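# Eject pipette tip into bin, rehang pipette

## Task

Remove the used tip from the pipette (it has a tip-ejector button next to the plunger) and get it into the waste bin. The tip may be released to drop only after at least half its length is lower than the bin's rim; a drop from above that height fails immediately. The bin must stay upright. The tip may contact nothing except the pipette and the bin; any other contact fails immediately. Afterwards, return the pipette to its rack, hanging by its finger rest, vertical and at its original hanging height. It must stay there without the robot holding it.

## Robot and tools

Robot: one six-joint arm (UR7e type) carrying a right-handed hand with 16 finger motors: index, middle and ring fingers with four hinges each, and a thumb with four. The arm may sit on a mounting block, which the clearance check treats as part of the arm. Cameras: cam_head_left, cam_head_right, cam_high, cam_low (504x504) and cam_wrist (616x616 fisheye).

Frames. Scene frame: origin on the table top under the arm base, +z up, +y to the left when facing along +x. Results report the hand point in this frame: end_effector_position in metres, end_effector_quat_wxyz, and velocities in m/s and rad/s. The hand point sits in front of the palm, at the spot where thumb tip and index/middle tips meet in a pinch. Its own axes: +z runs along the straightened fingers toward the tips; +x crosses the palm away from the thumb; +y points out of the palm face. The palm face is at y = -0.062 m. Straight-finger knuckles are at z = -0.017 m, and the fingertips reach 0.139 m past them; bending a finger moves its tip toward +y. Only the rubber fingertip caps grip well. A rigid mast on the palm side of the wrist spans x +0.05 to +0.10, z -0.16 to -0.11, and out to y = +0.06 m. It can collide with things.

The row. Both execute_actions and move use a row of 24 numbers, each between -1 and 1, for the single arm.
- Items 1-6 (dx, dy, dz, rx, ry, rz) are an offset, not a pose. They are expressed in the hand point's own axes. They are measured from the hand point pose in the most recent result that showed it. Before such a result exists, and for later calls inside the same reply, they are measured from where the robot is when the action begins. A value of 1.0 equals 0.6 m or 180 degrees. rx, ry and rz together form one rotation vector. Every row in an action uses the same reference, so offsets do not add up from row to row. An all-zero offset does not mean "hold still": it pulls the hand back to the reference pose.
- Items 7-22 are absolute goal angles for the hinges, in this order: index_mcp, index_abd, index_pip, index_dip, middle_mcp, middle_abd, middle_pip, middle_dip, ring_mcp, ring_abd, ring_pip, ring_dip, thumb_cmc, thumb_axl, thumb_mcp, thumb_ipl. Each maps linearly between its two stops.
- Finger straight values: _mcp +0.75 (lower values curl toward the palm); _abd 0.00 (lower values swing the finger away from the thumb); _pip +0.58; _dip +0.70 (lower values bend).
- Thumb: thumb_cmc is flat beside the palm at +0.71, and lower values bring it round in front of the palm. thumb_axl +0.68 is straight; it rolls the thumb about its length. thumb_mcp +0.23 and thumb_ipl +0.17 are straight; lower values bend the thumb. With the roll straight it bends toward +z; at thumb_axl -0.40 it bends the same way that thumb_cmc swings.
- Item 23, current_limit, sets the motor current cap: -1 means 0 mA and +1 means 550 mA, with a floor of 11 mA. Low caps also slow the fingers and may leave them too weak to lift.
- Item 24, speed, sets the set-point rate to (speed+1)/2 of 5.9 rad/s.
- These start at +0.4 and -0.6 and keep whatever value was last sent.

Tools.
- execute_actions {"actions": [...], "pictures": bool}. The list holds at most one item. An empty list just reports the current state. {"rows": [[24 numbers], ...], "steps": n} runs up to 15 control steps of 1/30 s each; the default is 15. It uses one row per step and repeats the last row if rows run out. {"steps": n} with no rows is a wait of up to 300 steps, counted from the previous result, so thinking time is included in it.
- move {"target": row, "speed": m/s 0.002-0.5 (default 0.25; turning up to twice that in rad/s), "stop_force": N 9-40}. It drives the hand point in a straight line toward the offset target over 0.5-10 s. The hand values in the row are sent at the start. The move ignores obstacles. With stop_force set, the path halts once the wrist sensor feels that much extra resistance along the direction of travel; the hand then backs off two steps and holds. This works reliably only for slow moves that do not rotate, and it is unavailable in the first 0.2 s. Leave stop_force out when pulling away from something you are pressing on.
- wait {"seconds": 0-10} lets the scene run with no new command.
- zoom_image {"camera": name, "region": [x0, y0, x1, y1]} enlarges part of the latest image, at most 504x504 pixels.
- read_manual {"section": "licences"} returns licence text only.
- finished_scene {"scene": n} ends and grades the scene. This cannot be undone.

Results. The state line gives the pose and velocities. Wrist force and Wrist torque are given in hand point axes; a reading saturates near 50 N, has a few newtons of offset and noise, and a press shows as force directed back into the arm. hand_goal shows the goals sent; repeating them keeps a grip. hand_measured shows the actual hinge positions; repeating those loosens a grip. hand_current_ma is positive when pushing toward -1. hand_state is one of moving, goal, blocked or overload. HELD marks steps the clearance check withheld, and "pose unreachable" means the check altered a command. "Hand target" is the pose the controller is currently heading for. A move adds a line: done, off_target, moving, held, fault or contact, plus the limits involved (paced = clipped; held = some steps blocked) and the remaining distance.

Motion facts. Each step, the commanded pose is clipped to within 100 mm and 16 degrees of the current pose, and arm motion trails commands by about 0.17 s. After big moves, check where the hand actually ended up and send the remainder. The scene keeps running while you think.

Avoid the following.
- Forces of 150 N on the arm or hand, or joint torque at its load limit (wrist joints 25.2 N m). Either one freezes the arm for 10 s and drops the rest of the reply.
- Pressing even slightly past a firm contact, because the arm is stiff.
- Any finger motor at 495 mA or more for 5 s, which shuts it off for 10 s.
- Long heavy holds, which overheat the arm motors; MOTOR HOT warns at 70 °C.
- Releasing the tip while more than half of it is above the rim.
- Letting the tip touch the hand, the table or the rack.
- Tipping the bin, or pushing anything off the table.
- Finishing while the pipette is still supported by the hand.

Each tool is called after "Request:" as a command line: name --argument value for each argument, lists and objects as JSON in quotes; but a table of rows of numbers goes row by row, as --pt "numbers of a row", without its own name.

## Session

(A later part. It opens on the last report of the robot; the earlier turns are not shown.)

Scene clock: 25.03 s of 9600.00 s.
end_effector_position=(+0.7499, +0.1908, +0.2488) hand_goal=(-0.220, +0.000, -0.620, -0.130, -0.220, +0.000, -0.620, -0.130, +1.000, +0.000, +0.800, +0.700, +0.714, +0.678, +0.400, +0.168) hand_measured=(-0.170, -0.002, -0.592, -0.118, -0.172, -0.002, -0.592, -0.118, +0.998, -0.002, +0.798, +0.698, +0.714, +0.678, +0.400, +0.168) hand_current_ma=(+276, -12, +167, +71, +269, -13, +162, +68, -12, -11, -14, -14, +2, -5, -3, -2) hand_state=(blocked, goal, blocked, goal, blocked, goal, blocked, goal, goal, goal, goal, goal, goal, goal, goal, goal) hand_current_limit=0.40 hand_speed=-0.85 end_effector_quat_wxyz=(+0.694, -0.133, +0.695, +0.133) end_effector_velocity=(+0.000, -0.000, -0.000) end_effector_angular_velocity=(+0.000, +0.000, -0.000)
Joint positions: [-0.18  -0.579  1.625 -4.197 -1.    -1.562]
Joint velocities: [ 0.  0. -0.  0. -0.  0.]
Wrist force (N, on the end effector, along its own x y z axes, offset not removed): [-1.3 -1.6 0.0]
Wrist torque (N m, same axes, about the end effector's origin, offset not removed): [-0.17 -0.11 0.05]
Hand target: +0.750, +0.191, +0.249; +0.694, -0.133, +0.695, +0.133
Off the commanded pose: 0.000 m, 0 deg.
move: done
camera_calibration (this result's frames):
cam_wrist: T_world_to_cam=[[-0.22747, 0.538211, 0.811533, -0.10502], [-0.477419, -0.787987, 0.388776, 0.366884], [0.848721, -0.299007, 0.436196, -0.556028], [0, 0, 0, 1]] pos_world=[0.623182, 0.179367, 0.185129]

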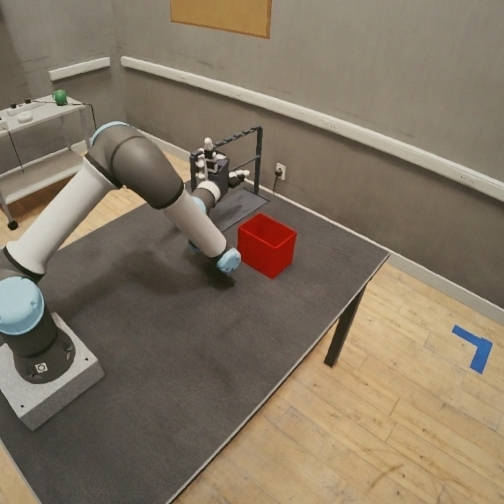

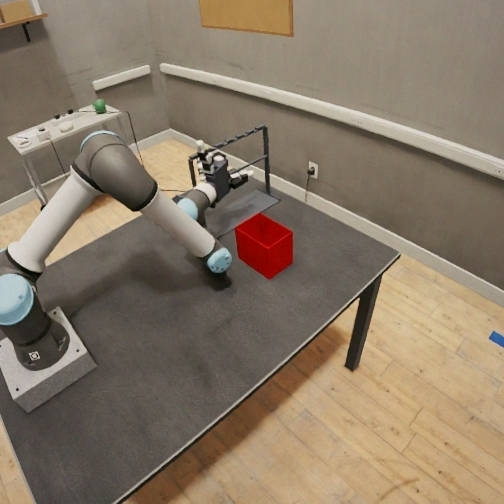

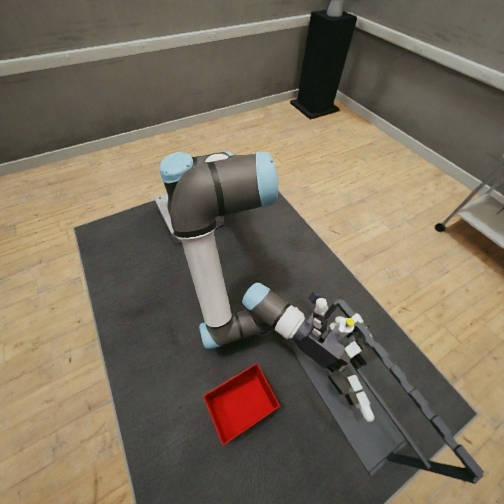

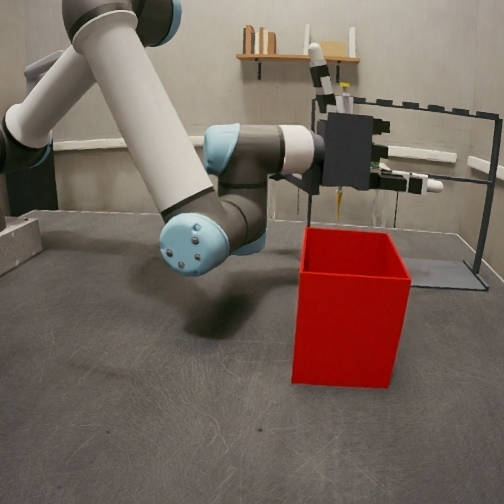

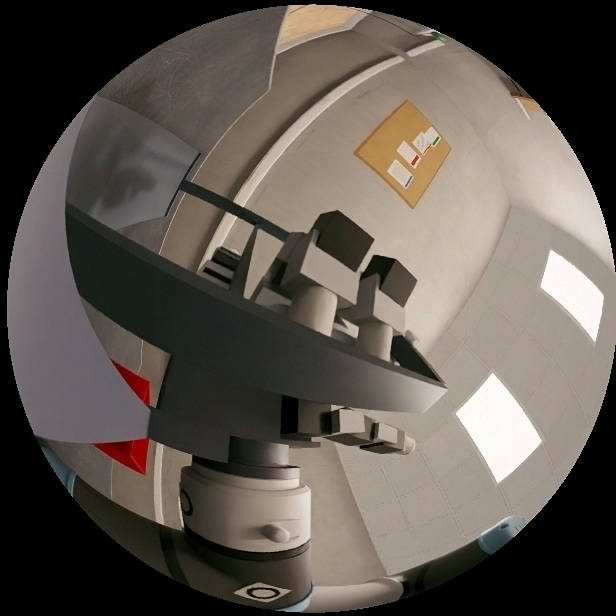

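Request:
move --target '[-0.018,0,0,0,0,0,-0.27,0,-0.69,-0.21,-0.27,0,-0.69,-0.21,1,0,0.8,0.7,0.714,0.678,0.4,0.168,0.75,-0.7]' --speed 0.006

Request:
move --target '[0,-0.124,-0.0493,0,0,0,-0.27,0,-0.69,-0.21,-0.27,0,-0.69,-0.21,1,0,0.8,0.7,0.714,0.678,0.4,0.168,0.75,-0.7]' --speed 0.02

Request:
move --target '[-0.1,-0.093,-0.037,0,0,0,-0.27,0,-0.69,-0.21,-0.27,0,-0.69,-0.21,1,0,0.8,0.7,0.714,0.678,0.4,0.168,0.75,-0.7]' --speed 0.07

Request:
move --target '[0,-0.186,-0.074,0,0,0,-0.27,0,-0.69,-0.21,-0.27,0,-0.69,-0.21,1,0,0.8,0.7,0.714,0.678,0.4,0.168,0.75,-0.7]' --speed 0.07

Scene clock: 31.70 s of 9600.00 s.
end_effector_position=(+0.7499, +0.1908, +0.2594) hand_goal=(-0.270, +0.000, -0.690, -0.210, -0.270, +0.000, -0.690, -0.210, +1.000, +0.000, +0.800, +0.700, +0.714, +0.678, +0.400, +0.168) hand_measured=(-0.180, -0.002, -0.592, -0.126, -0.186, -0.002, -0.592, -0.126, +0.998, -0.002, +0.798, +0.698, +0.714, +0.678, +0.400, +0.168) hand_current_ma=(+481, -12, +481, +481, +478, -13, +481, +441, -12, -11, -14, -14, +2, -5, -3, -2) hand_state=(blocked, goal, blocked, blocked, blocked, goal, blocked, blocked, goal, goal, goal, goal, goal, goal, goal, goal) hand_current_limit=0.75 hand_speed=-0.70 end_effector_quat_wxyz=(+0.694, -0.133, +0.695, +0.133) end_effector_velocity=(-0.000, -0.000, +0.002) end_effector_angular_velocity=(+0.000, -0.000, -0.000)
Joint positions: [-0.181 -0.6    1.631 -4.182 -1.    -1.562]
Joint velocities: [-0.    -0.003  0.001  0.002 -0.     0.001]
Wrist force (N, on the end effector, along its own x y z axes, offset not removed): [-1.3 0.0 1.9]
Wrist torque (N m, same axes, about the end effector's origin, offset not removed): [-0.29 0.05 -0.27]
Hand target: +0.750, +0.191, +0.260; +0.694, -0.133, +0.695, +0.133
Off the commanded pose: 0.000 m, 0 deg.
After step 90, 1.63 s passed at rest.
move: done
camera_calibration (this result's frames):
cam_wrist: T_world_to_cam=[[-0.227478, 0.538214, 0.811529, -0.113653], [-0.477423, -0.787986, 0.388774, 0.362753], [0.848717, -0.299005, 0.436205, -0.560728], [0, 0, 0, 1]] pos_world=[0.623232, 0.179354, 0.195796]

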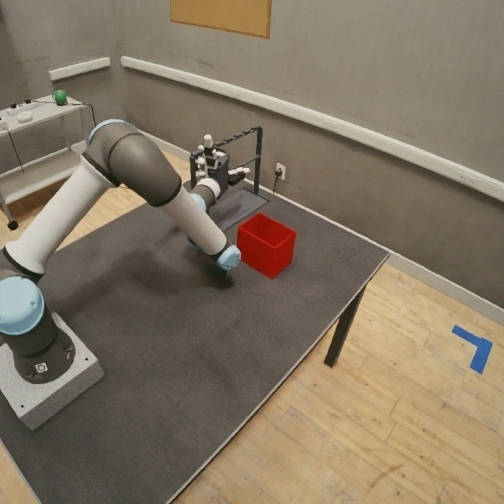

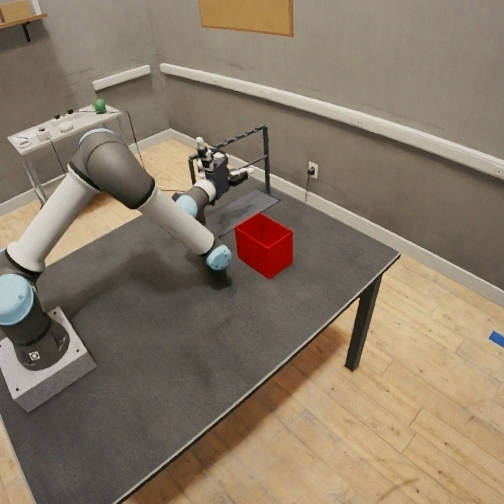

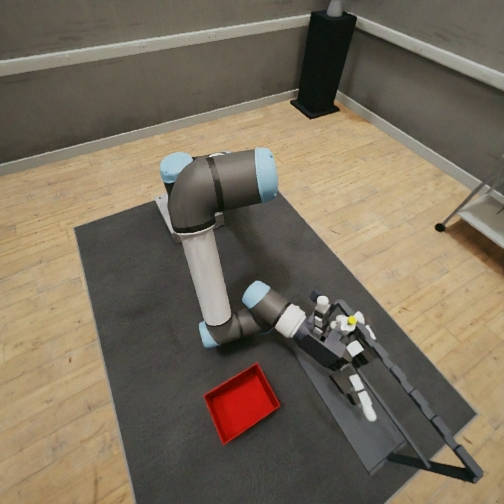

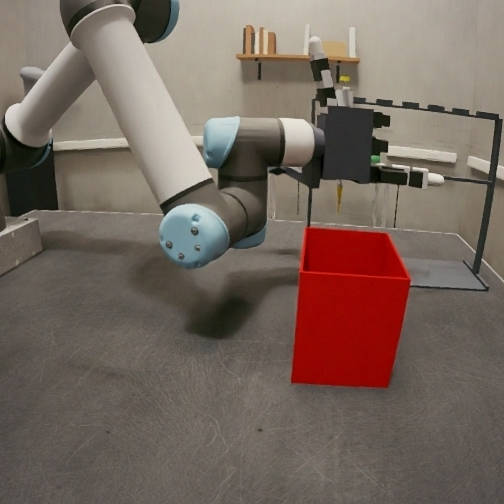

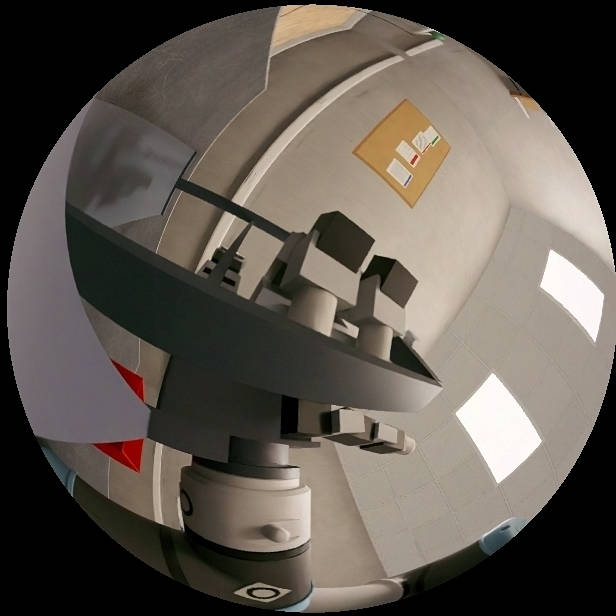

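Scene clock: 36.00 s of 9600.00 s.
end_effector_position=(+0.7501, +0.1110, +0.2593) hand_goal=(-0.270, +0.000, -0.690, -0.210, -0.270, +0.000, -0.690, -0.210, +1.000, +0.000, +0.800, +0.700, +0.714, +0.678, +0.400, +0.168) hand_measured=(-0.180, -0.002, -0.592, -0.126, -0.186, -0.002, -0.592, -0.126, +0.998, -0.002, +0.798, +0.698, +0.714, +0.678, +0.400, +0.168) hand_current_ma=(+481, -12, +481, +481, +478, -13, +481, +441, -12, -11, -14, -14, +2, -5, -3, -2) hand_state=(blocked, goal, blocked, blocked, blocked, goal, blocked, blocked, goal, goal, goal, goal, goal, goal, goal, goal) hand_current_limit=0.75 hand_speed=-0.70 end_effector_quat_wxyz=(+0.694, -0.133, +0.695, +0.133) end_effector_velocity=(-0.000, -0.002, -0.000) end_effector_angular_velocity=(-0.000, -0.000, +0.001)
Joint positions: [-0.32  -0.596  1.623 -4.179 -0.86  -1.561]
Joint velocities: [-0.003  0.    -0.001  0.     0.004  0.   ]
Wrist force (N, on the end effector, along its own x y z axes, offset not removed): [-0.2 -2.0 1.4]
Wrist torque (N m, same axes, about the end effector's origin, offset not removed): [-0.51 0.03 -0.29]
Hand target: +0.750, +0.111, +0.259; +0.694, -0.133, +0.695, +0.133
Off the commanded pose: 0.000 m, 0 deg.
move: done
camera_calibration (this result's frames):
cam_wrist: T_world_to_cam=[[-0.227423, 0.538407, 0.811417, -0.0705539], [-0.477406, -0.78789, 0.388989, 0.299891], [0.848742, -0.29891, 0.436223, -0.584712], [0, 0, 0, 1]] pos_world=[0.623393, 0.0994919, 0.195659]

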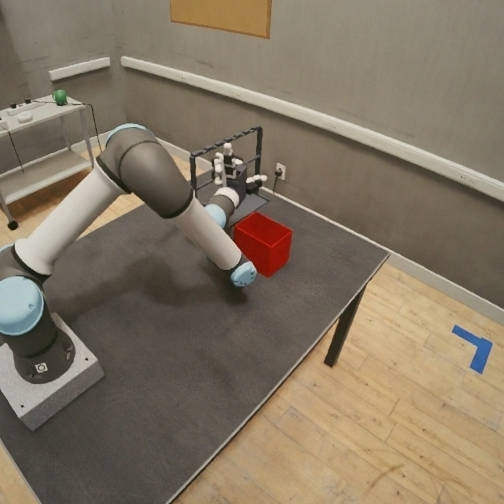

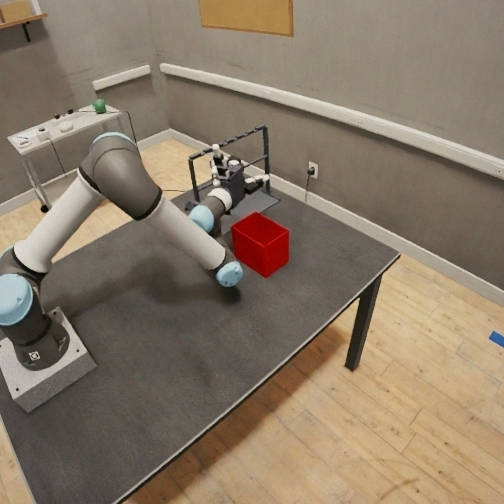

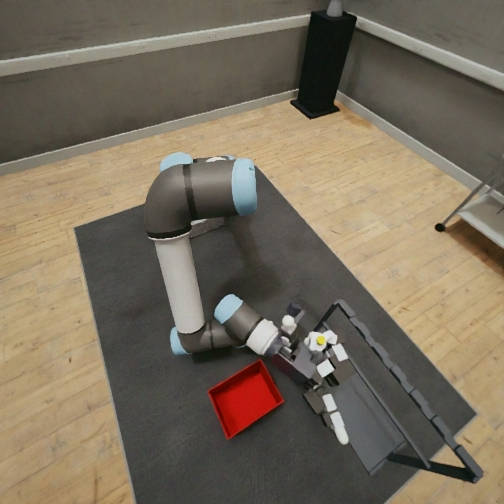

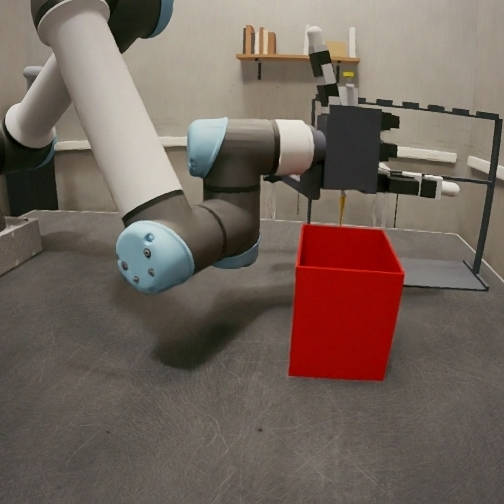

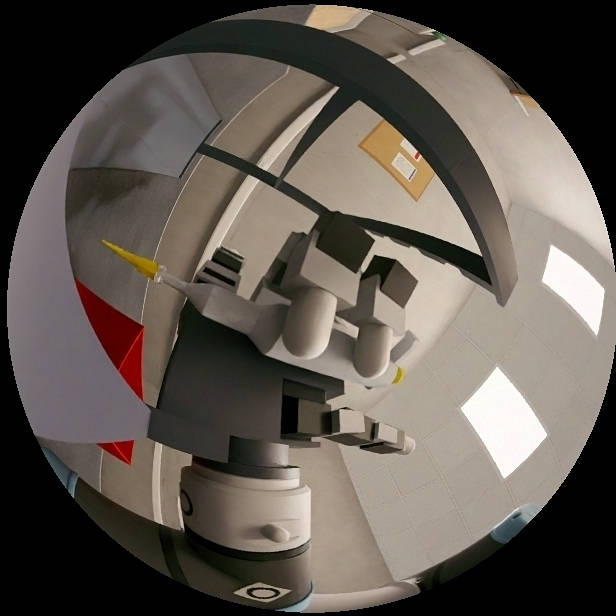

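Scene clock: 37.67 s of 9600.00 s.
end_effector_position=(+0.7505, +0.0510, +0.3191) hand_goal=(-0.270, +0.000, -0.690, -0.210, -0.270, +0.000, -0.690, -0.210, +1.000, +0.000, +0.800, +0.700, +0.714, +0.678, +0.400, +0.168) hand_measured=(-0.180, -0.002, -0.592, -0.126, -0.186, -0.002, -0.592, -0.126, +0.998, -0.002, +0.798, +0.698, +0.714, +0.678, +0.400, +0.168) hand_current_ma=(+481, -12, +481, +481, +478, -13, +481, +441, -12, -12, -14, -14, +2, -5, -3, -2) hand_state=(blocked, goal, blocked, blocked, blocked, goal, blocked, blocked, goal, goal, goal, goal, goal, goal, goal, goal) hand_current_limit=0.75 hand_speed=-0.70 end_effector_quat_wxyz=(+0.694, -0.133, +0.695, +0.133) end_effector_velocity=(-0.000, -0.002, +0.002) end_effector_angular_velocity=(-0.002, -0.002, -0.000)
Joint positions: [-0.421 -0.7    1.617 -4.07  -0.76  -1.56 ]
Joint velocities: [-0.003 -0.002 -0.001  0.001  0.002 -0.001]
Wrist force (N, on the end effector, along its own x y z axes, offset not removed): [0.8 -1.2 -0.9]
Wrist torque (N m, same axes, about the end effector's origin, offset not removed): [-0.39 -0.10 -0.13]
Hand target: +0.750, +0.051, +0.319; +0.694, -0.133, +0.695, +0.133
Off the commanded pose: 0.000 m, 0 deg.
move: done
camera_calibration (this result's frames):
cam_wrist: T_world_to_cam=[[-0.227343, 0.53844, 0.811417, -0.0867438], [-0.477381, -0.787869, 0.389062, 0.229516], [0.848777, -0.298905, 0.436158, -0.629043], [0, 0, 0, 1]] pos_world=[0.623763, 0.039511, 0.255452]

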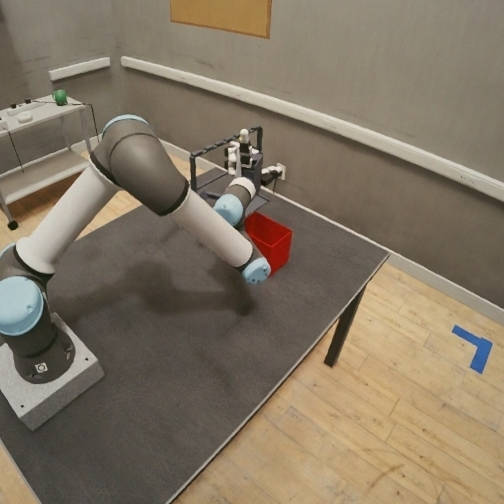

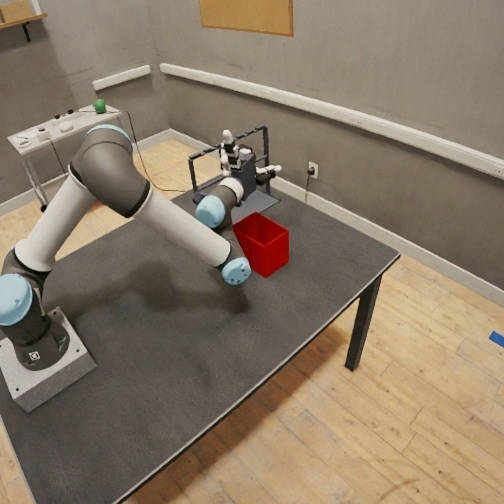

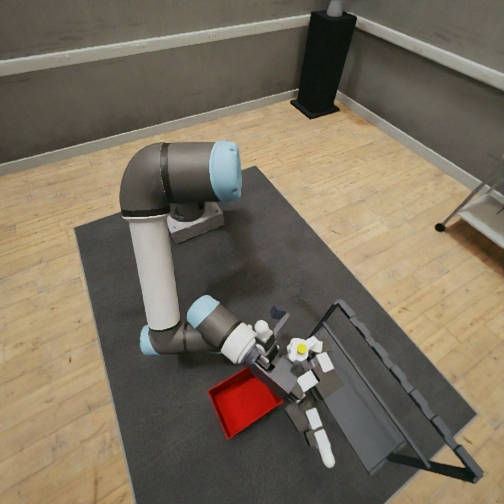

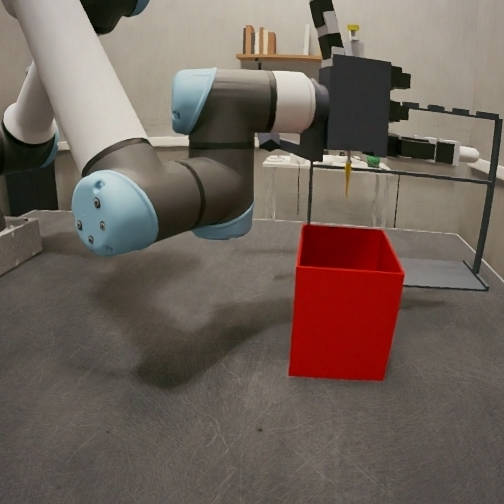

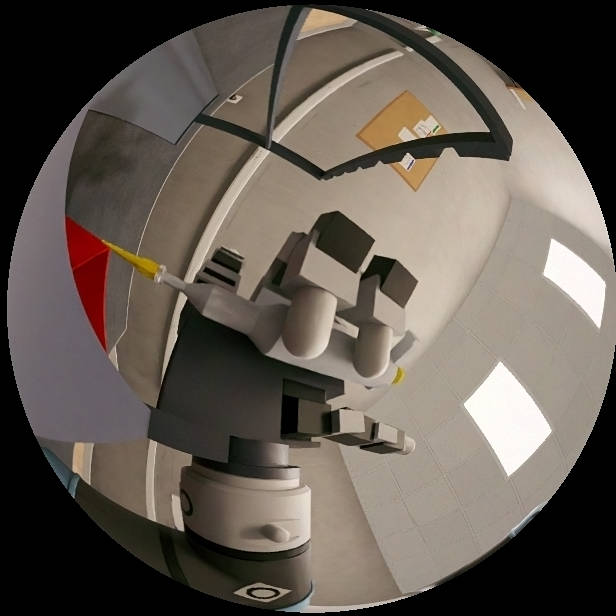

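Scene clock: 39.83 s of 9600.00 s.
end_effector_position=(+0.7506, -0.0689, +0.3188) hand_goal=(-0.270, +0.000, -0.690, -0.210, -0.270, +0.000, -0.690, -0.210, +1.000, +0.000, +0.800, +0.700, +0.714, +0.678, +0.400, +0.168) hand_measured=(-0.180, -0.002, -0.592, -0.126, -0.186, -0.002, -0.592, -0.126, +0.998, -0.002, +0.798, +0.698, +0.714, +0.678, +0.400, +0.168) hand_current_ma=(+481, -12, +481, +481, +478, -13, +481, +441, -11, -12, -13, -14, +2, -5, -3, -2) hand_state=(blocked, goal, blocked, blocked, blocked, goal, blocked, blocked, goal, goal, goal, goal, goal, goal, goal, goal) hand_current_limit=0.75 hand_speed=-0.70 end_effector_quat_wxyz=(+0.693, -0.133, +0.695, +0.133) end_effector_velocity=(-0.000, -0.002, +0.000) end_effector_angular_velocity=(-0.000, -0.001, +0.000)
Joint positions: [-0.6   -0.644  1.489 -4.001 -0.581 -1.556]
Joint velocities: [-0.003  0.001 -0.004  0.002  0.004  0.   ]
Wrist force (N, on the end effector, along its own x y z axes, offset not removed): [1.8 -1.8 -1.1]
Wrist torque (N m, same axes, about the end effector's origin, offset not removed): [-0.34 -0.28 -0.07]
Hand target: +0.751, -0.069, +0.319; +0.693, -0.133, +0.695, +0.133
Off the commanded pose: 0.000 m, 0 deg.
move: done
camera_calibration (this result's frames):
cam_wrist: T_world_to_cam=[[-0.227204, 0.538664, 0.811307, -0.0220265], [-0.47734, -0.787753, 0.389348, 0.13511], [0.848838, -0.298808, 0.436106, -0.664959], [0, 0, 0, 1]] pos_world=[0.623931, -0.0803964, 0.255258]

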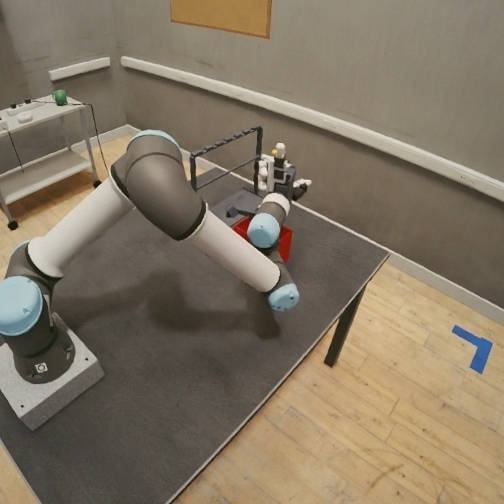

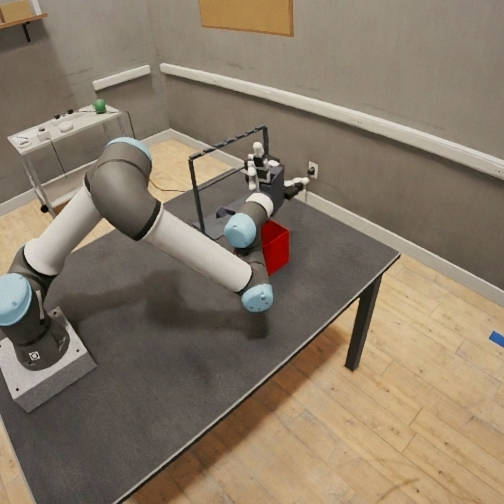

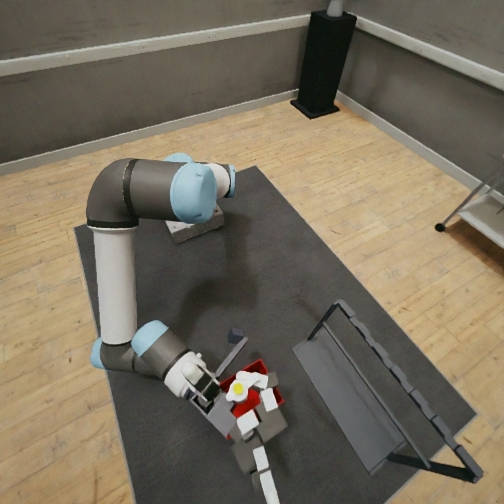

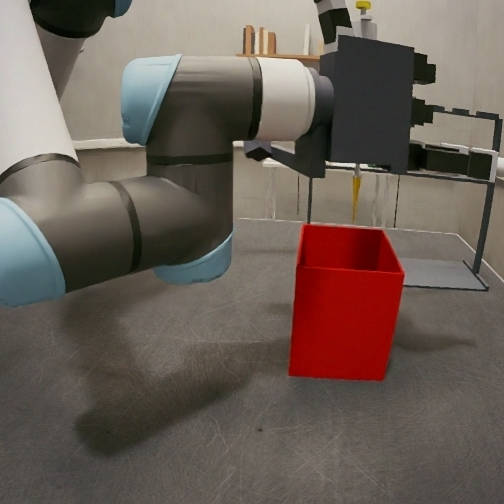

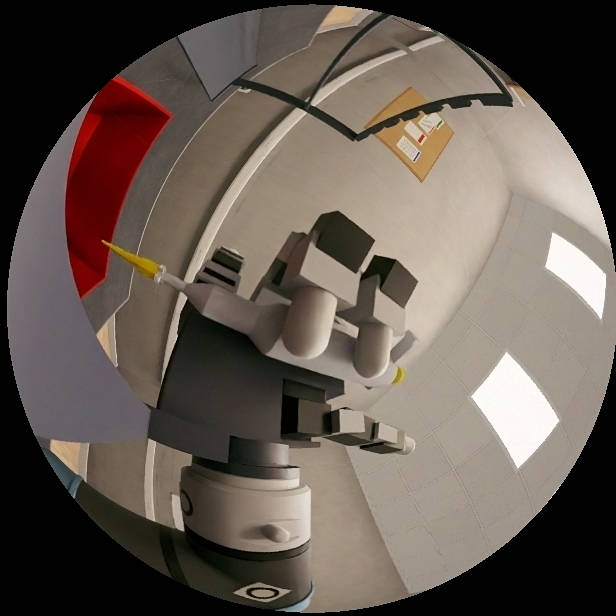

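Request:
execute_actions --actions '[]'

Request:
move --target '[0.131,0,0,0,0,0,-0.27,0,-0.69,-0.21,-0.27,0,-0.69,-0.21,1,0,0.8,0.7,0.65,0.7,0.25,-0.5,0.75,-0.7]' --speed 0.04

Scene clock: 48.77 s of 9600.00 s.
end_effector_position=(+0.7506, -0.0692, +0.3188) hand_goal=(-0.270, +0.000, -0.690, -0.210, -0.270, +0.000, -0.690, -0.210, +1.000, +0.000, +0.800, +0.700, +0.714, +0.678, +0.400, +0.168) hand_measured=(-0.180, -0.002, -0.592, -0.126, -0.186, -0.002, -0.592, -0.126, +0.998, -0.002, +0.798, +0.698, +0.714, +0.678, +0.400, +0.168) hand_current_ma=(+481, -12, +481, +481, +478, -13, +481, +441, -11, -12, -13, -14, +2, -5, -3, -2) hand_state=(blocked, goal, blocked, blocked, blocked, goal, blocked, blocked, goal, goal, goal, goal, goal, goal, goal, goal) hand_current_limit=0.75 hand_speed=-0.70 end_effector_quat_wxyz=(+0.693, -0.133, +0.695, +0.133) end_effector_velocity=(-0.000, -0.000, -0.000) end_effector_angular_velocity=(-0.001, -0.000, -0.001)
Joint positions: [-0.6   -0.643  1.489 -4.001 -0.58  -1.556]
Joint velocities: [-0.    -0.     0.001 -0.001 -0.    -0.   ]
Wrist force (N, on the end effector, along its own x y z axes, offset not removed): [0.1 -0.3 -2.3]
Wrist torque (N m, same axes, about the end effector's origin, offset not removed): [-0.05 0.03 -0.11]
Hand target: +0.751, -0.069, +0.319; +0.693, -0.133, +0.695, +0.133
Off the commanded pose: 0.000 m, 0 deg.
Steps of this call (steps 1 to 90: nothing new was sent; then 5.93 s passed at rest). Readings (end_effector_position | what the end effector reports):
1: (+0.7506, -0.0690, +0.3188) | hand_goal=(-0.270, +0.000, -0.690, -0.210, -0.270, +0.000, -0.690, -0.210, +1.000, +0.000, +0.800, +0.700, +0.714, +0.678, +0.400, +0.168) hand_measured=(-0.180, -0.002, -0.592, -0.126, -0.186, -0.002, -0.592, -0.126, +0.998, -0.002, +0.798, +0.698, +0.714, +0.678, +0.400, +0.168) hand_current_ma=(+481, -12, +481, +481, +478, -13, +481, +441, -11, -12, -13, -14, +2, -5, -3, -2) hand_state=(blocked, goal, blocked, blocked, blocked, goal, blocked, blocked, goal, goal, goal, goal, goal, goal, goal, goal) hand_current_limit=0.75 hand_speed=-0.70
2: (+0.7506, -0.0690, +0.3188) | hand_goal=(-0.270, +0.000, -0.690, -0.210, -0.270, +0.000, -0.690, -0.210, +1.000, +0.000, +0.800, +0.700, +0.714, +0.678, +0.400, +0.168) hand_measured=(-0.180, -0.002, -0.592, -0.126, -0.186, -0.002, -0.592, -0.126, +0.998, -0.002, +0.798, +0.698, +0.714, +0.678, +0.400, +0.168) hand_current_ma=(+481, -12, +481, +481, +478, -13, +481, +441, -11, -12, -13, -14, +2, -5, -3, -2) hand_state=(blocked, goal, blocked, blocked, blocked, goal, blocked, blocked, goal, goal, goal, goal, goal, goal, goal, goal) hand_current_limit=0.75 hand_speed=-0.70
4: (+0.7506, -0.0691, +0.3188) | hand_goal=(-0.270, +0.000, -0.690, -0.210, -0.270, +0.000, -0.690, -0.210, +1.000, +0.000, +0.800, +0.700, +0.714, +0.678, +0.400, +0.168) hand_measured=(-0.180, -0.002, -0.592, -0.126, -0.186, -0.002, -0.592, -0.126, +0.998, -0.002, +0.798, +0.698, +0.714, +0.678, +0.400, +0.168) hand_current_ma=(+481, -12, +481, +481, +478, -13, +481, +441, -11, -12, -13, -14, +2, -5, -3, -2) hand_state=(blocked, goal, blocked, blocked, blocked, goal, blocked, blocked, goal, goal, goal, goal, goal, goal, goal, goal) hand_current_limit=0.75 hand_speed=-0.70
8: (+0.7506, -0.0691, +0.3188) | hand_goal=(-0.270, +0.000, -0.690, -0.210, -0.270, +0.000, -0.690, -0.210, +1.000, +0.000, +0.800, +0.700, +0.714, +0.678, +0.400, +0.168) hand_measured=(-0.180, -0.002, -0.592, -0.126, -0.186, -0.002, -0.592, -0.126, +0.998, -0.002, +0.798, +0.698, +0.714, +0.678, +0.400, +0.168) hand_current_ma=(+481, -12, +481, +481, +478, -13, +481, +441, -11, -12, -13, -14, +2, -5, -3, -2) hand_state=(blocked, goal, blocked, blocked, blocked, goal, blocked, blocked, goal, goal, goal, goal, goal, goal, goal, goal) hand_current_limit=0.75 hand_speed=-0.70
90: the state above
camera_calibration (this result's frames):
cam_wrist: T_world_to_cam=[[-0.227218, 0.538661, 0.811305, -0.0218854], [-0.477323, -0.787763, 0.389348, 0.134915], [0.848843, -0.298788, 0.43611, -0.66504], [0, 0, 0, 1]] pos_world=[0.62394, -0.080636, 0.255257]

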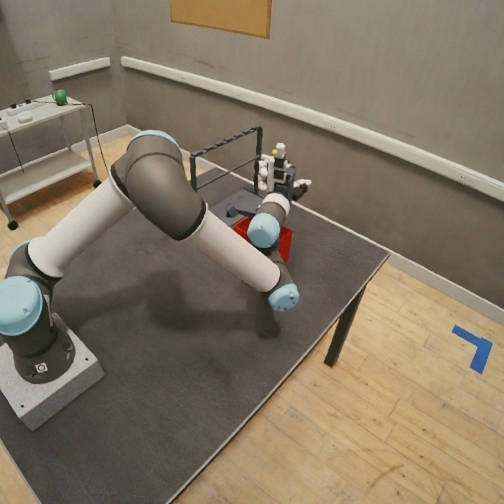

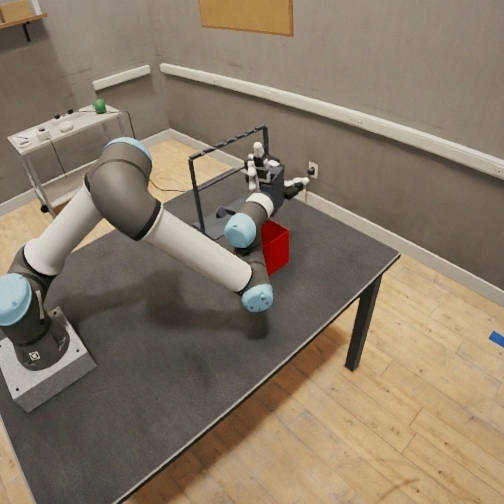

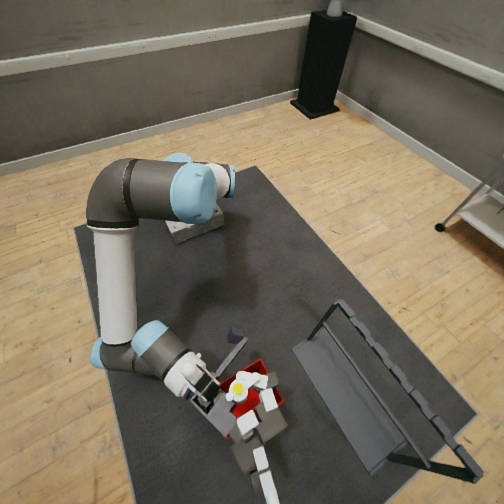

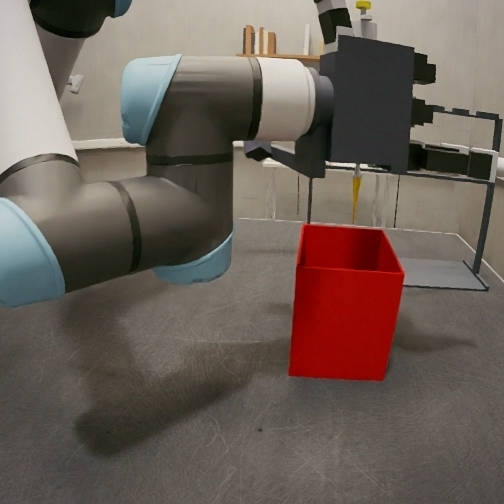

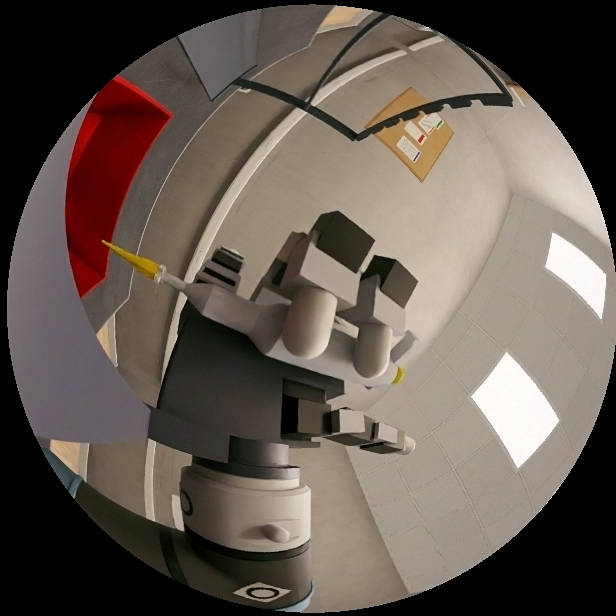

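Scene clock: 51.10 s of 9600.00 s.
end_effector_position=(+0.7503, -0.0690, +0.2404) hand_goal=(-0.270, +0.000, -0.690, -0.210, -0.270, +0.000, -0.690, -0.210, +1.000, +0.000, +0.800, +0.700, +0.650, +0.700, +0.250, -0.500) hand_measured=(-0.180, -0.002, -0.592, -0.126, -0.186, -0.002, -0.592, -0.126, +0.998, -0.002, +0.798, +0.698, +0.652, +0.698, +0.250, -0.500) hand_current_ma=(+481, -12, +481, +481, +478, -13, +481, +441, -11, -12, -13, -14, +11, -14, +5, +5) hand_state=(blocked, goal, blocked, blocked, blocked, goal, blocked, blocked, goal, goal, goal, goal, goal, goal, goal, goal) hand_current_limit=0.75 hand_speed=-0.70 end_effector_quat_wxyz=(+0.693, -0.133, +0.695, +0.133) end_effector_velocity=(+0.000, -0.000, -0.002) end_effector_angular_velocity=(+0.001, -0.001, -0.000)
Joint positions: [-0.599 -0.498  1.452 -4.11  -0.582 -1.557]
Joint velocities: [-0.     0.005 -0.003 -0.003 -0.     0.002]
Wrist force (N, on the end effector, along its own x y z axes, offset not removed): [0.7 -1.9 -1.2]
Wrist torque (N m, same axes, about the end effector's origin, offset not removed): [-0.26 -0.09 -0.06]
Hand target: +0.750, -0.069, +0.240; +0.693, -0.133, +0.695, +0.133
Off the commanded pose: 0.000 m, 0 deg.
move: done
camera_calibration (this result's frames):
cam_wrist: T_world_to_cam=[[-0.227233, 0.538776, 0.811225, 0.0416177], [-0.477335, -0.787706, 0.389449, 0.165337], [0.848832, -0.298731, 0.436169, -0.630506], [0, 0, 0, 1]] pos_world=[0.623572, -0.0805377, 0.176856]

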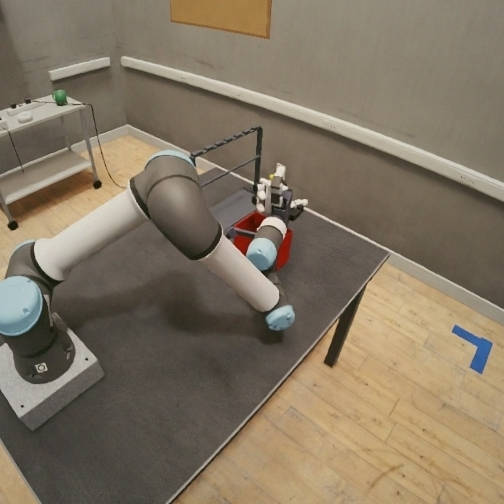

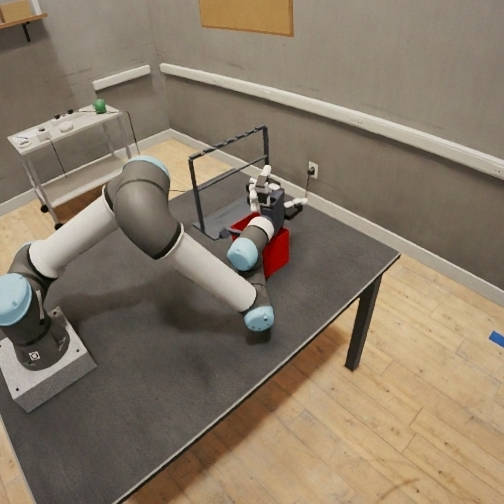

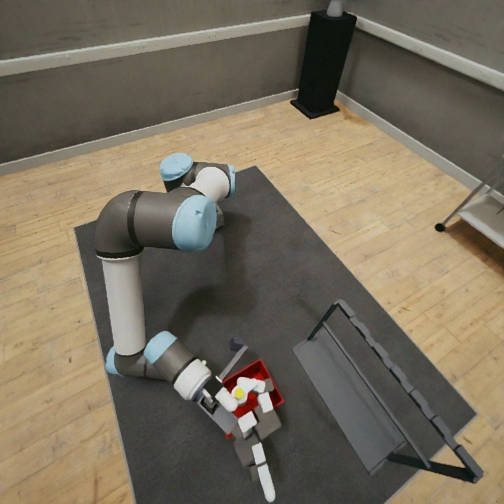

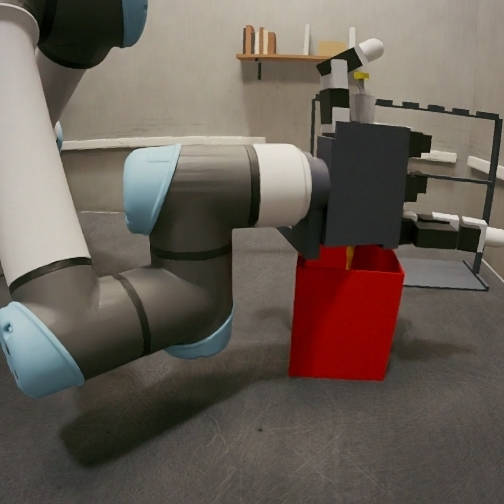

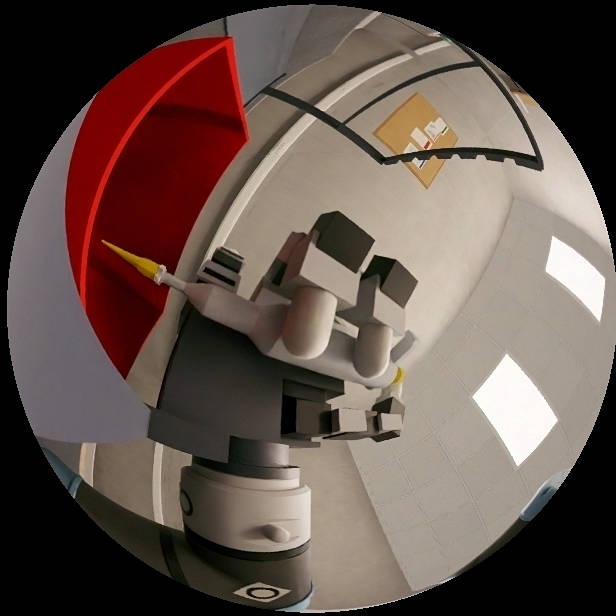

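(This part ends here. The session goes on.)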